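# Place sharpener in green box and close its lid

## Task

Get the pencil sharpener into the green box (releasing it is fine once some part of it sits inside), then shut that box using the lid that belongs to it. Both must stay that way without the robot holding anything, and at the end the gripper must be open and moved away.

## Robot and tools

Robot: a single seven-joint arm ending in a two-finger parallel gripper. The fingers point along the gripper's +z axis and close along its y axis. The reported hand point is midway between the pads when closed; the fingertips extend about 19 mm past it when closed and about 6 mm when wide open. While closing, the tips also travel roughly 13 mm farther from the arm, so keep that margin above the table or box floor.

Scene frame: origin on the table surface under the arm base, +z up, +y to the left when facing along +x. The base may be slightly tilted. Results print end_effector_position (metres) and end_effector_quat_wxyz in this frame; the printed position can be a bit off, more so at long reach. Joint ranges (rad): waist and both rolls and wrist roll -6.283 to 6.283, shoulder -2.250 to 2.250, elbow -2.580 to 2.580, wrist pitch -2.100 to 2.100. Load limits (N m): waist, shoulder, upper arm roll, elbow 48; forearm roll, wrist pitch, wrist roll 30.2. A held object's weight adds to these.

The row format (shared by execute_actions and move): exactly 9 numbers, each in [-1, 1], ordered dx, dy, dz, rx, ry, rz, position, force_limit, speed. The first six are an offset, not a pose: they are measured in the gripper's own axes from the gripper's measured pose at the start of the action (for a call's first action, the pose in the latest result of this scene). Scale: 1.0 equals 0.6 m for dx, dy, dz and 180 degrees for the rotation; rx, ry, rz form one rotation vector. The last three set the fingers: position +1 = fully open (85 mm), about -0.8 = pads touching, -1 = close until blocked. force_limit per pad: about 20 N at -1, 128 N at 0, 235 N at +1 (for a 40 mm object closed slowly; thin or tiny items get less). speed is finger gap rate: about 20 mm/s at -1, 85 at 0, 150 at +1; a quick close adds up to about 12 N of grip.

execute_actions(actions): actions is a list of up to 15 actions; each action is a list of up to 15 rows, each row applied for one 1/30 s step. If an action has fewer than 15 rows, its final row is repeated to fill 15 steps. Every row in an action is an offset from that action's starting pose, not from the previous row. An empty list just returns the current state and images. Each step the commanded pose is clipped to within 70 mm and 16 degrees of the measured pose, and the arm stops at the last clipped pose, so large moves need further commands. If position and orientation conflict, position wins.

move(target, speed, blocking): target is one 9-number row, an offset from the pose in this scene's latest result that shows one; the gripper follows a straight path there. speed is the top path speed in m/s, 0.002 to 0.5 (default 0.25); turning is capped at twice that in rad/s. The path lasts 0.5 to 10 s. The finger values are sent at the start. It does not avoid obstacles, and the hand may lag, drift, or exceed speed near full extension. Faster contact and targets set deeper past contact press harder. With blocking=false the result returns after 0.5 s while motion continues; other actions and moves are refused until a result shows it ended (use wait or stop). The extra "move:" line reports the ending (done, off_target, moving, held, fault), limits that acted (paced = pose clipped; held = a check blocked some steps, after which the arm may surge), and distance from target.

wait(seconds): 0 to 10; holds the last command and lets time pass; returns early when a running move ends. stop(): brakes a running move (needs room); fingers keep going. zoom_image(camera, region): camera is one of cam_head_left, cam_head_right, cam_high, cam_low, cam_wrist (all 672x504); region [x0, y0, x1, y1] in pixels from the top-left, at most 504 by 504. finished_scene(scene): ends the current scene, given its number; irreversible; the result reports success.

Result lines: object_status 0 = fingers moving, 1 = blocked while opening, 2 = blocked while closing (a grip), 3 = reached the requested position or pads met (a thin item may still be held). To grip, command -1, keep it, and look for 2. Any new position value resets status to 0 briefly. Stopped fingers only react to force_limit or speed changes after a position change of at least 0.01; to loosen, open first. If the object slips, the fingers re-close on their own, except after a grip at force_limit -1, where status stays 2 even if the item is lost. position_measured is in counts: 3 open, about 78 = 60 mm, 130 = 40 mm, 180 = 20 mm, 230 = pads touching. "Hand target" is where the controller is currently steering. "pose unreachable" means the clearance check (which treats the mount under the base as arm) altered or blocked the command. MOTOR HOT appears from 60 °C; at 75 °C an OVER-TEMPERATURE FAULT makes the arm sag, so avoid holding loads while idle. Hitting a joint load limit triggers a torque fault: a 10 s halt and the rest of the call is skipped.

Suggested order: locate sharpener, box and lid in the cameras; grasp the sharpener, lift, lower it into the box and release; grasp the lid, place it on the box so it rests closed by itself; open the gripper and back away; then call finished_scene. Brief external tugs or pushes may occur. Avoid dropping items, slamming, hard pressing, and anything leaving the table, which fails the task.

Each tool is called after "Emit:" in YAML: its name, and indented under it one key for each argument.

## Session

Emit:
execute_actions:
  actions: []

Scene clock: 0.00 s.
end_effector_position=(+0.3586, -0.1698, +0.1398) position_measured=3 object_status=3 end_effector_quat_wxyz=(+0.267, +0.693, -0.670, -0.013)
Joint positions: [ 0.052 -0.016 -0.289  2.389  0.918  1.009  1.967]
Joint velocities: [ 0.     0.     0.     0.     0.    -0.001 -0.001]
Hand target: +0.359, -0.170, +0.140; +0.267, +0.693, -0.670, -0.013

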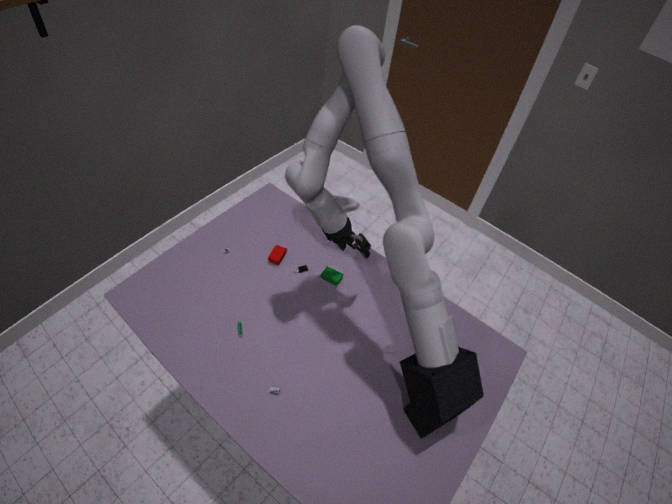

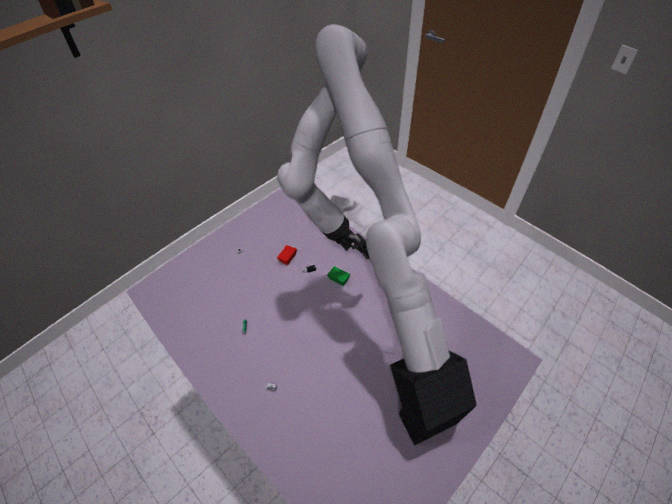

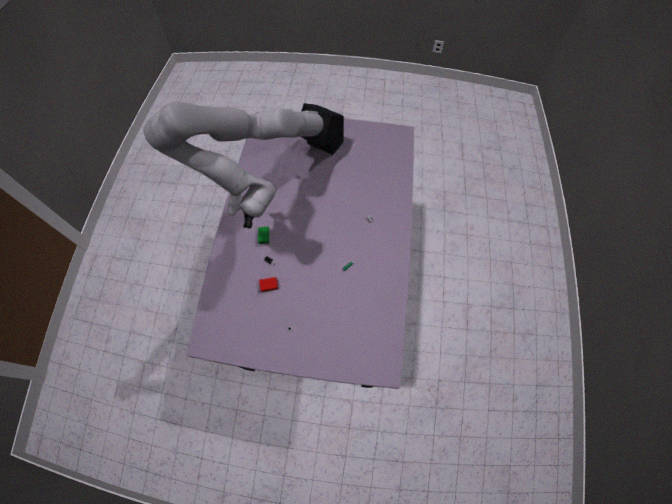

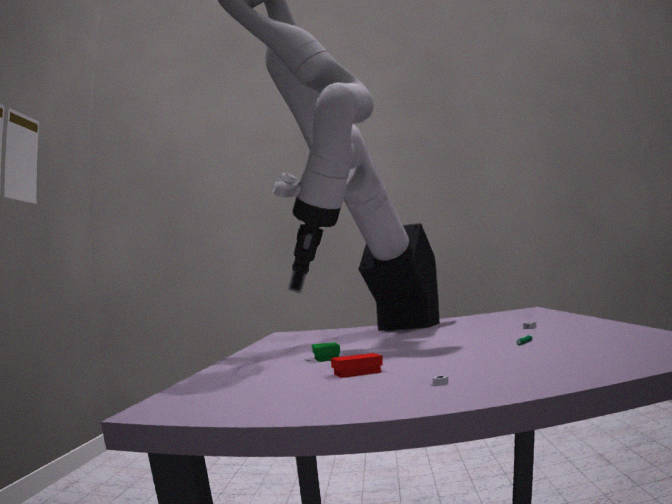

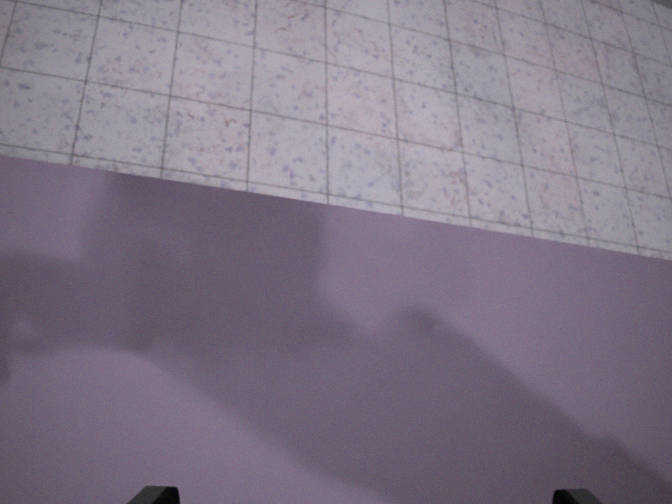

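Emit:
move:
  target: [-0.07,0.003,-0.337,0.129,-0.113,0,1,0,0]

Scene clock: 14.77 s.
end_effector_position=(+0.4281, -0.0586, +0.2992) position_measured=3 object_status=3 end_effector_quat_wxyz=(+0.001, +0.719, -0.695, -0.002)
Joint positions: [-0.184 -0.562 -0.512  2.26   0.546  1.134  2.182]
Joint velocities: [-0.002 -0.007 -0.001  0.    -0.001  0.    -0.   ]
Hand target: +0.428, -0.059, +0.299; +0.001, +0.719, -0.695, -0.002
Off the commanded pose: 0.001 m, 0 deg.
move: done

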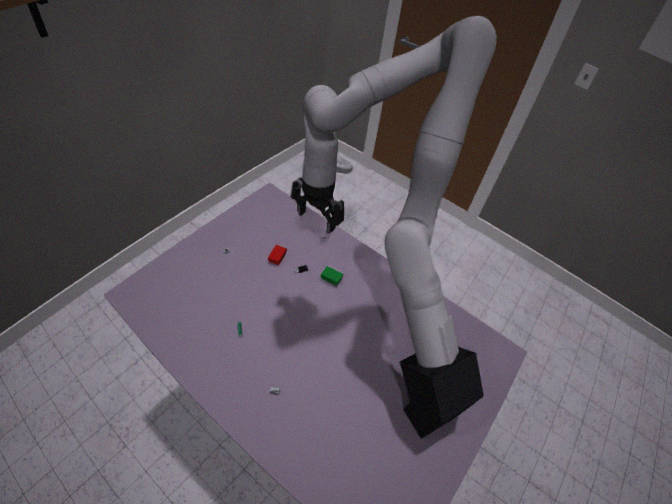

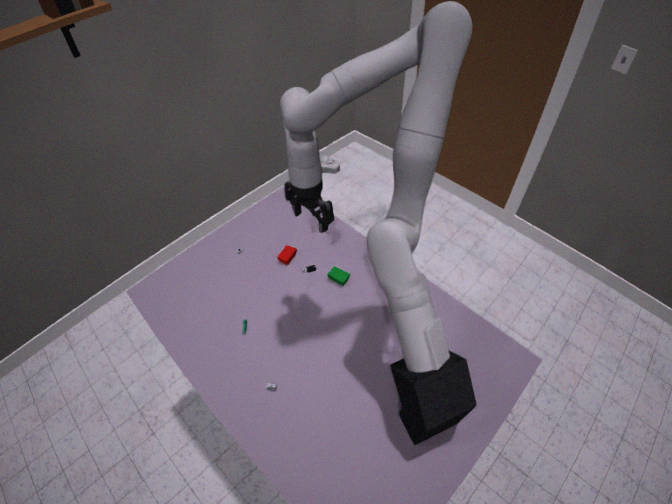

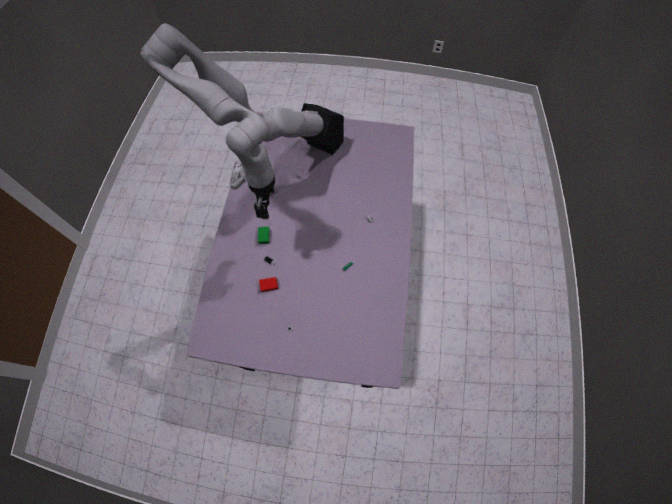

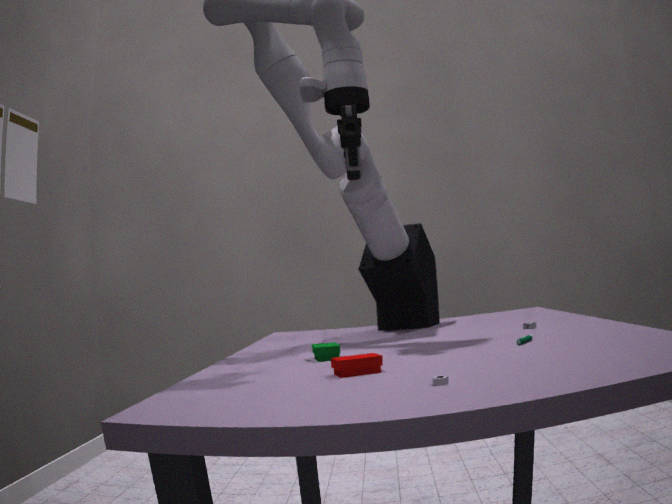

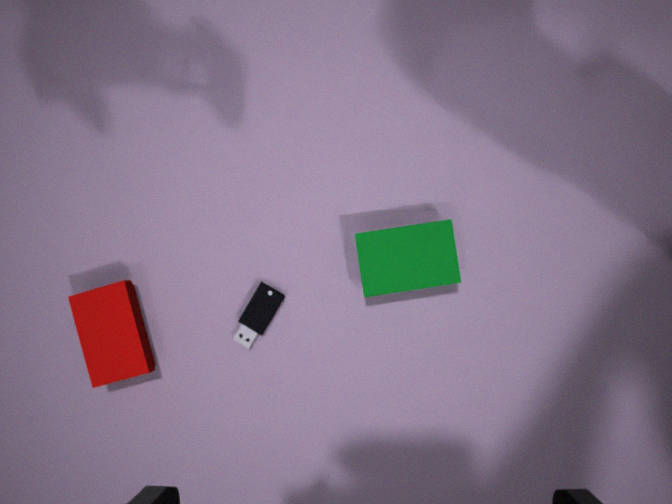

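Emit:
execute_actions:
  actions: []

Scene clock: 31.77 s.
end_effector_position=(+0.4282, -0.0586, +0.2994) position_measured=3 object_status=3 end_effector_quat_wxyz=(+0.001, +0.719, -0.695, -0.002)
Joint positions: [-0.184 -0.563 -0.512  2.26   0.546  1.134  2.183]
Joint velocities: [ 0.    -0.001  0.001 -0.001 -0.001 -0.    -0.   ]
Hand target: +0.428, -0.059, +0.299; +0.001, +0.719, -0.695, -0.002
Off the commanded pose: 0.001 m, 0 deg.

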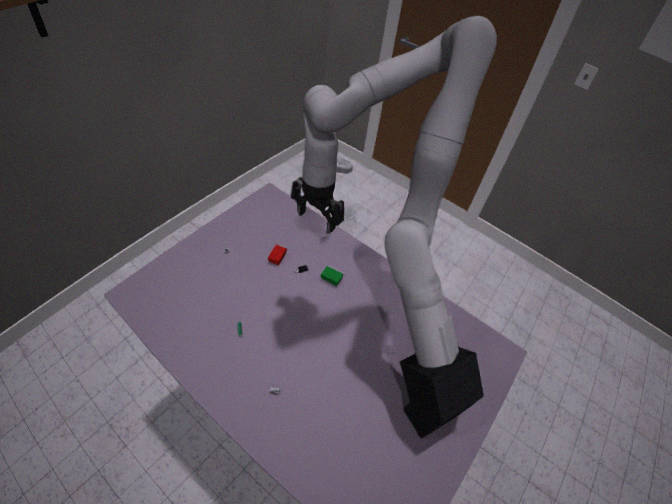

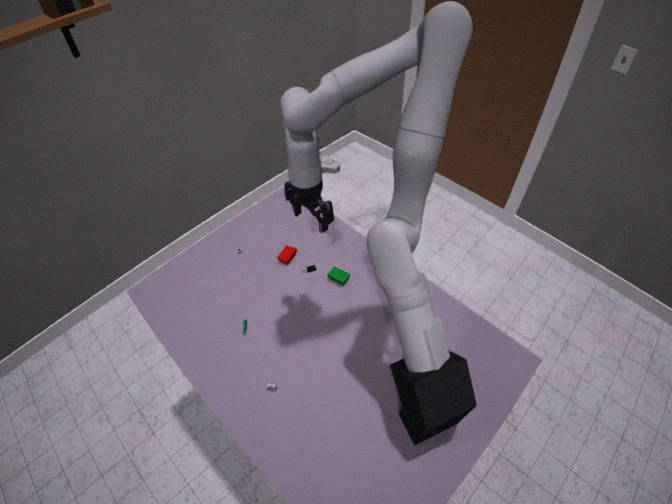

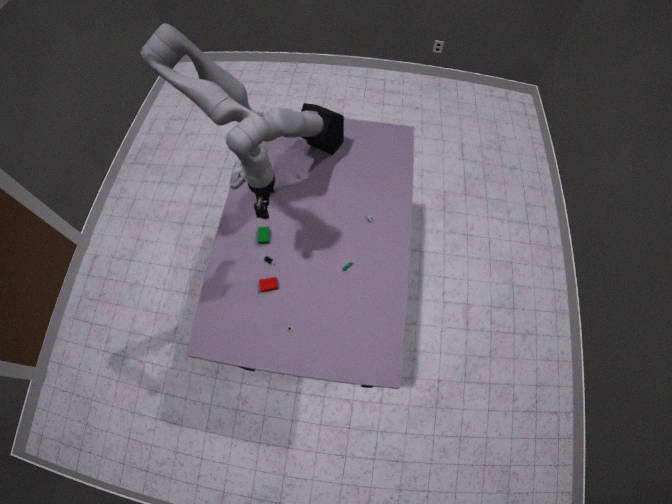

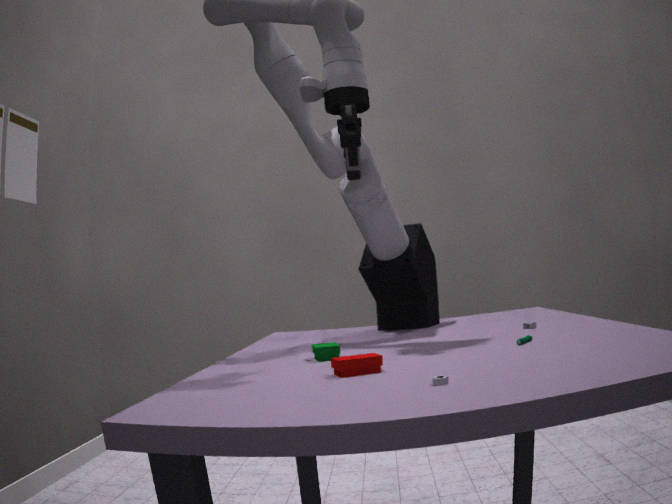

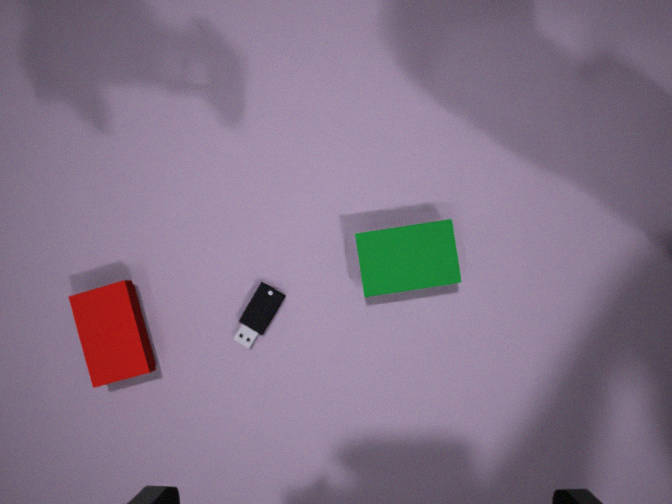

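Emit:
move:
  target: [0.118,0.042,0.28,0,0,0.455,1,-0.6,0]
  speed: 0.3

Scene clock: 39.50 s.
end_effector_position=(+0.4066, -0.1307, +0.1320) position_measured=3 object_status=3 end_effector_quat_wxyz=(-0.002, -0.087, +0.996, +0.003)
Joint positions: [ 0.758 -0.296 -0.516  2.568  1.066  0.125  0.779]
Joint velocities: [ 0.251 -0.021 -0.201  0.021  0.171 -0.088 -0.178]
Hand target: +0.406, -0.131, +0.132; -0.002, -0.087, +0.996, +0.001
Off the commanded pose: 0.002 m, 0 deg.
move: done

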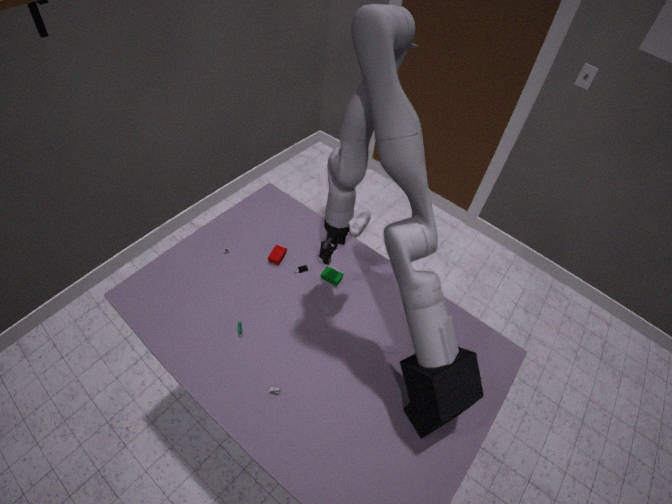

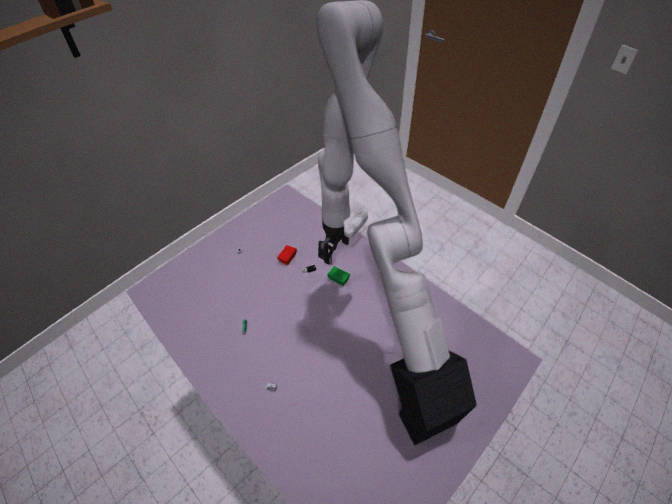

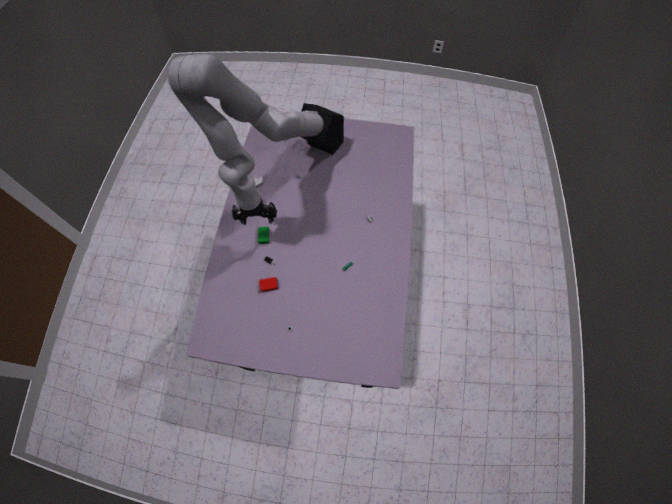

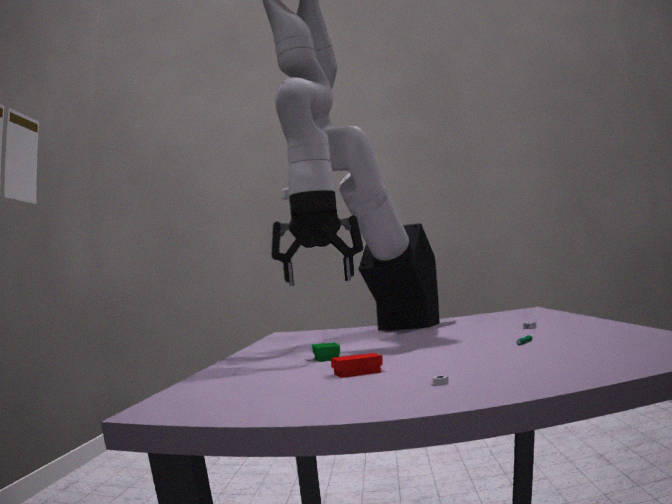

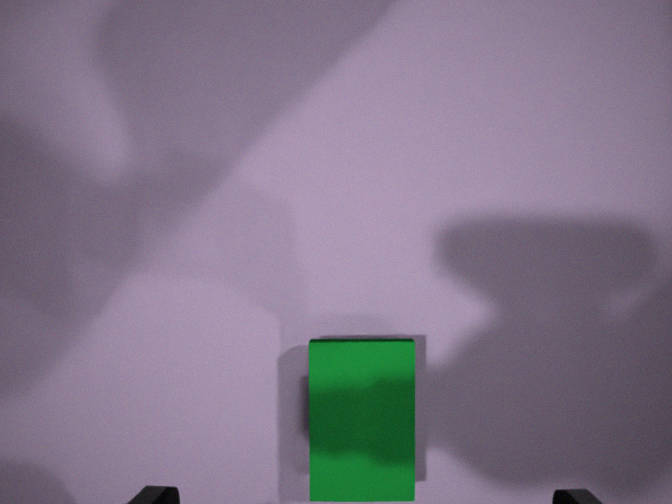

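Emit:
move:
  target: [0,-0.005,0.1667,0,0,0,1,-0.6,0]
  speed: 0.1

Emit:
execute_actions:
  actions:
    - [[0,0,0,0,0,0,-1,-0.6,-0.5]]
    - [[0,0,0,0,0,0,-1,-0.6,-0.5]]
    - [[0,0,0,0,0,0,-1,-0.6,-0.5]]

Emit:
move:
  target: [-0.17,0,-0.1,0,0,0,-1,-0.6,-0.5]
  speed: 0.15

Scene clock: 46.47 s.
end_effector_position=(+0.4064, -0.1332, +0.0321) position_measured=3 object_status=3 end_effector_quat_wxyz=(-0.003, -0.089, +0.996, +0.002)
Joint positions: [ 1.     0.225 -0.881  2.559  2.244  0.558 -0.344]
Joint velocities: [ 0.011  0.011 -0.     0.01   0.026  0.014 -0.022]
Hand target: +0.406, -0.134, +0.032; -0.003, -0.088, +0.996, +0.002
Off the commanded pose: 0.000 m, 0 deg.
move: done

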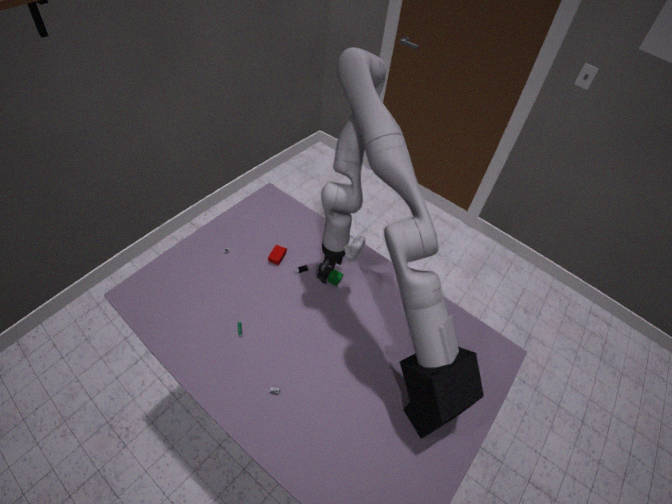

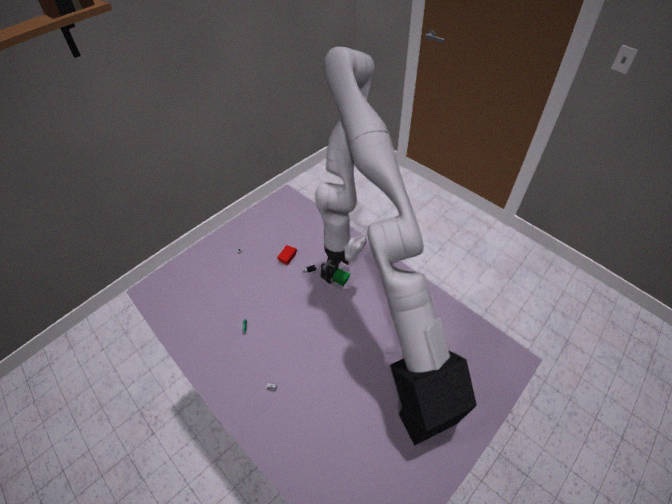

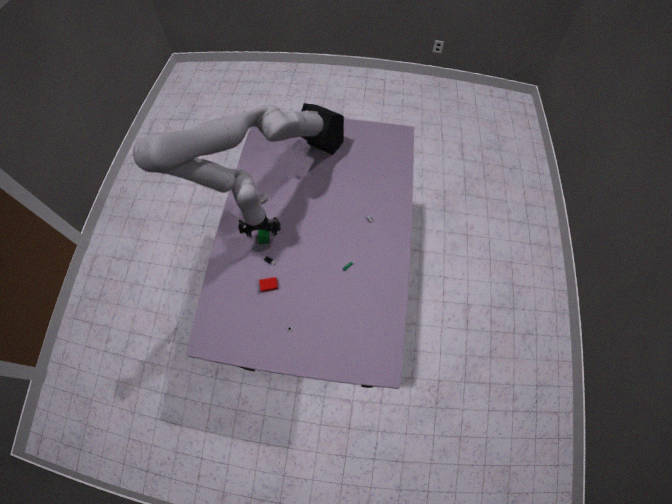

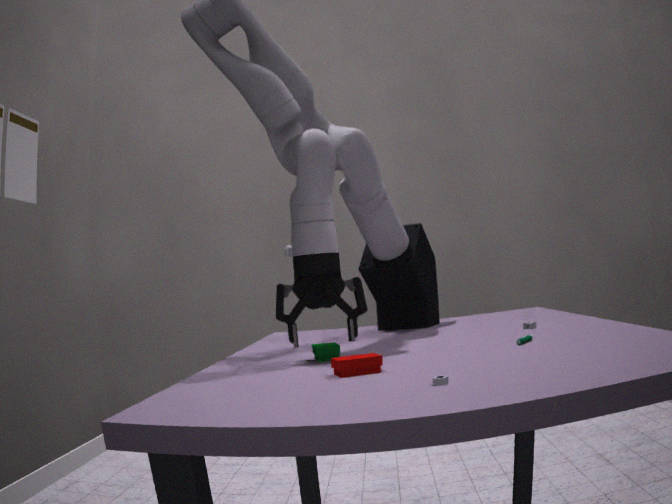

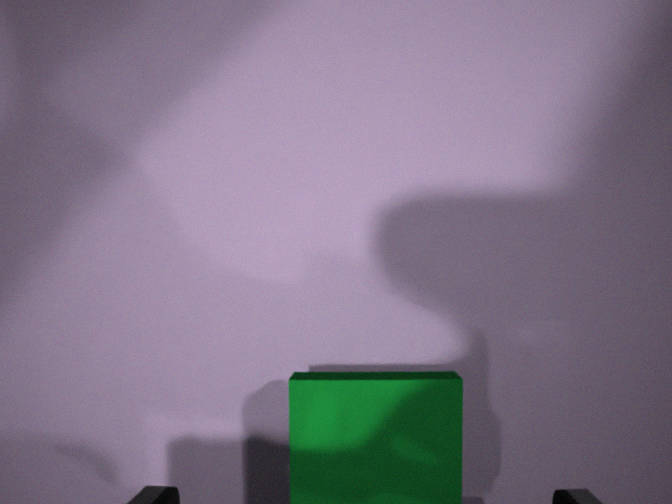

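Scene clock: 47.97 s.
end_effector_position=(+0.4064, -0.1332, +0.0323) position_measured=135 object_status=2 end_effector_quat_wxyz=(-0.003, -0.089, +0.996, +0.002)
Joint positions: [ 1.     0.224 -0.881  2.559  2.244  0.558 -0.345]
Joint velocities: [ 0.    -0.    -0.001 -0.    -0.     0.002  0.002]
Hand target: +0.406, -0.133, +0.032; -0.003, -0.089, +0.996, +0.002
Off the commanded pose: 0.000 m, 0 deg.

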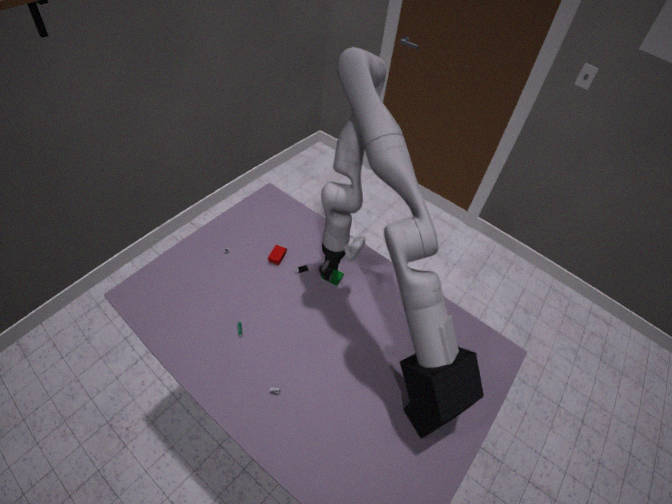

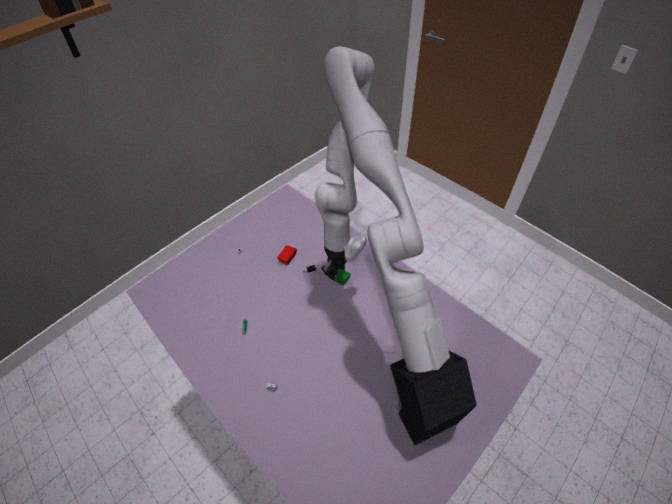

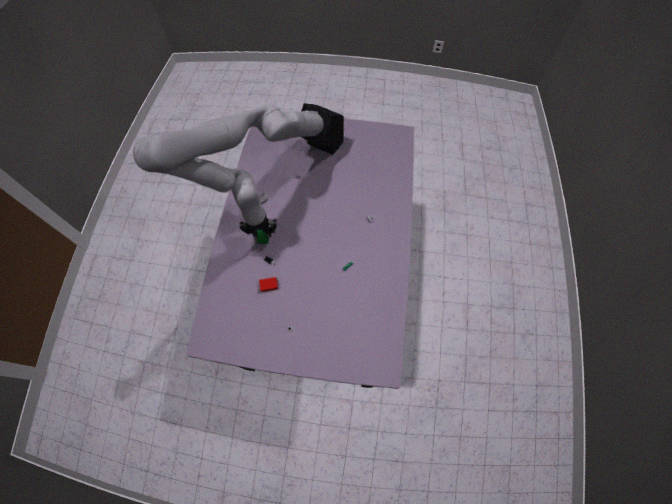

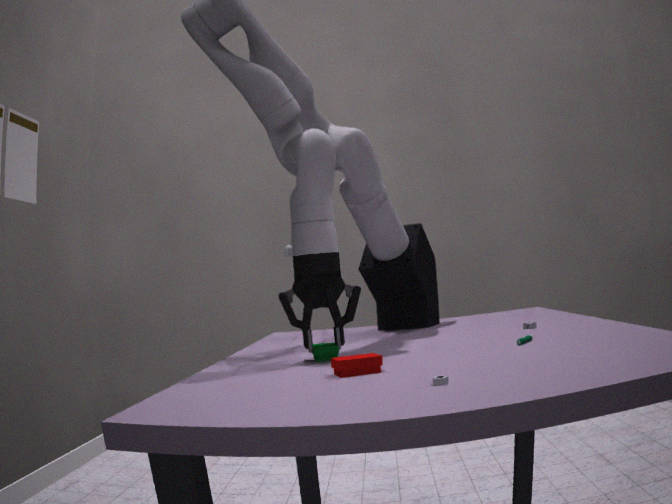

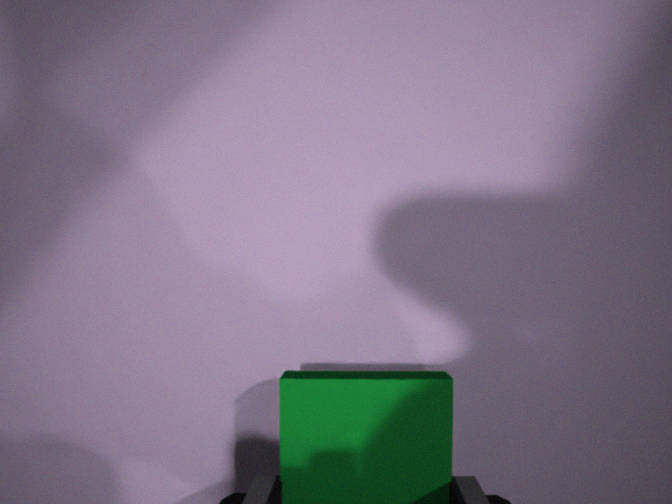

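Scene clock: 49.73 s.
end_effector_position=(+0.5073, -0.1148, +0.0920) position_measured=135 object_status=2 end_effector_quat_wxyz=(-0.002, -0.088, +0.996, +0.002)
Joint positions: [ 0.931 -0.072 -0.85   2.269  1.047  0.346  0.754]
Joint velocities: [-0.01  -0.002  0.02  -0.015 -0.087 -0.001  0.096]
Hand target: +0.507, -0.115, +0.092; -0.002, -0.089, +0.996, +0.002
Off the commanded pose: 0.001 m, 0 deg.
move: done

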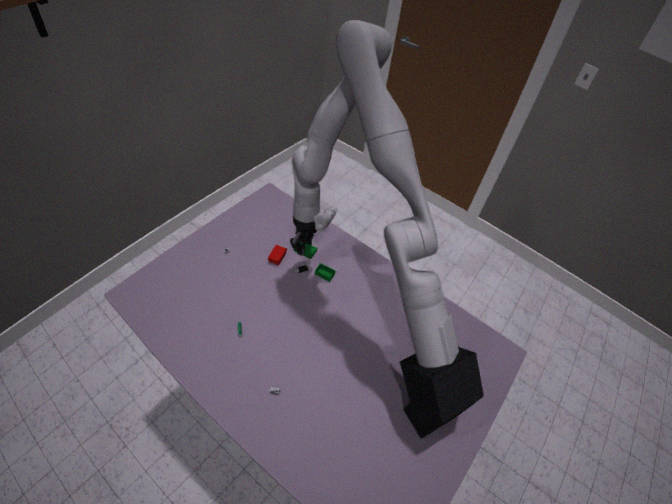

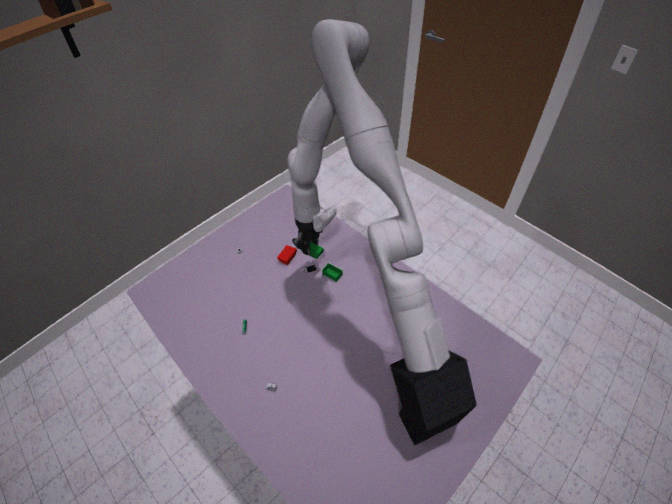

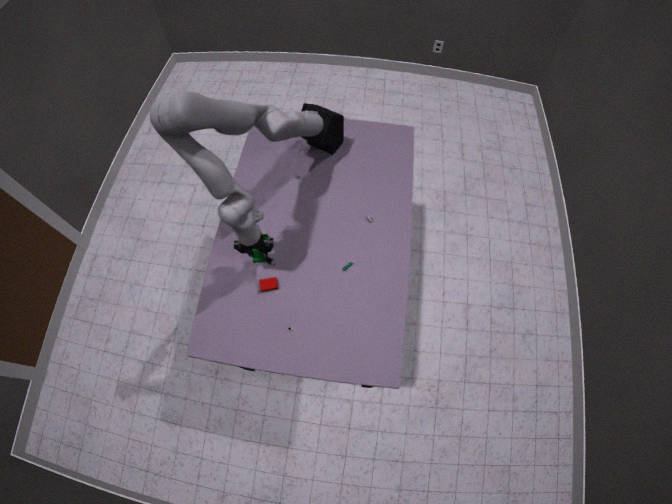

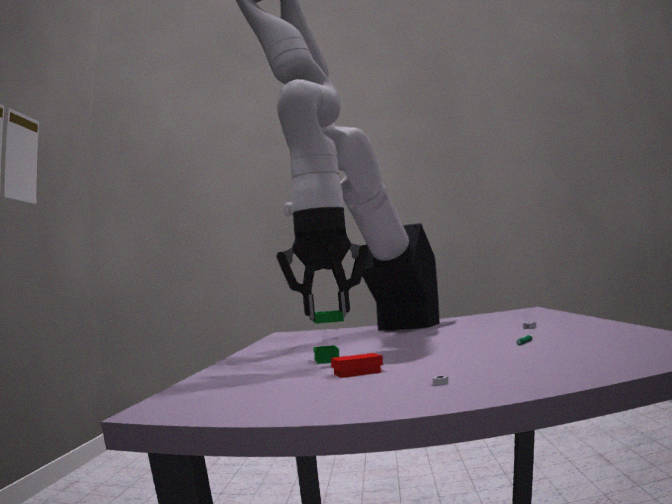

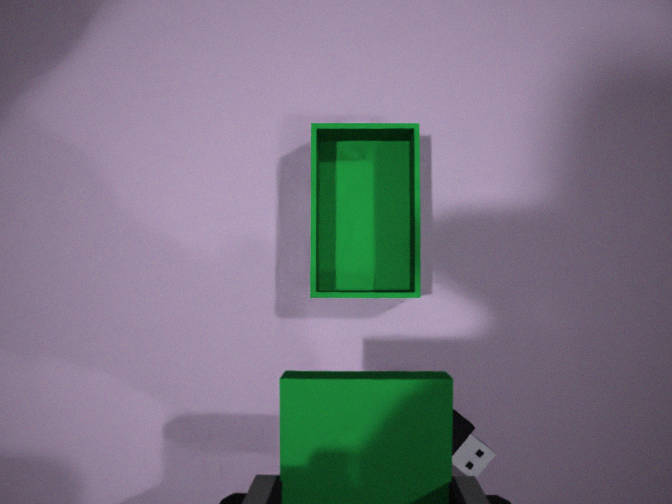

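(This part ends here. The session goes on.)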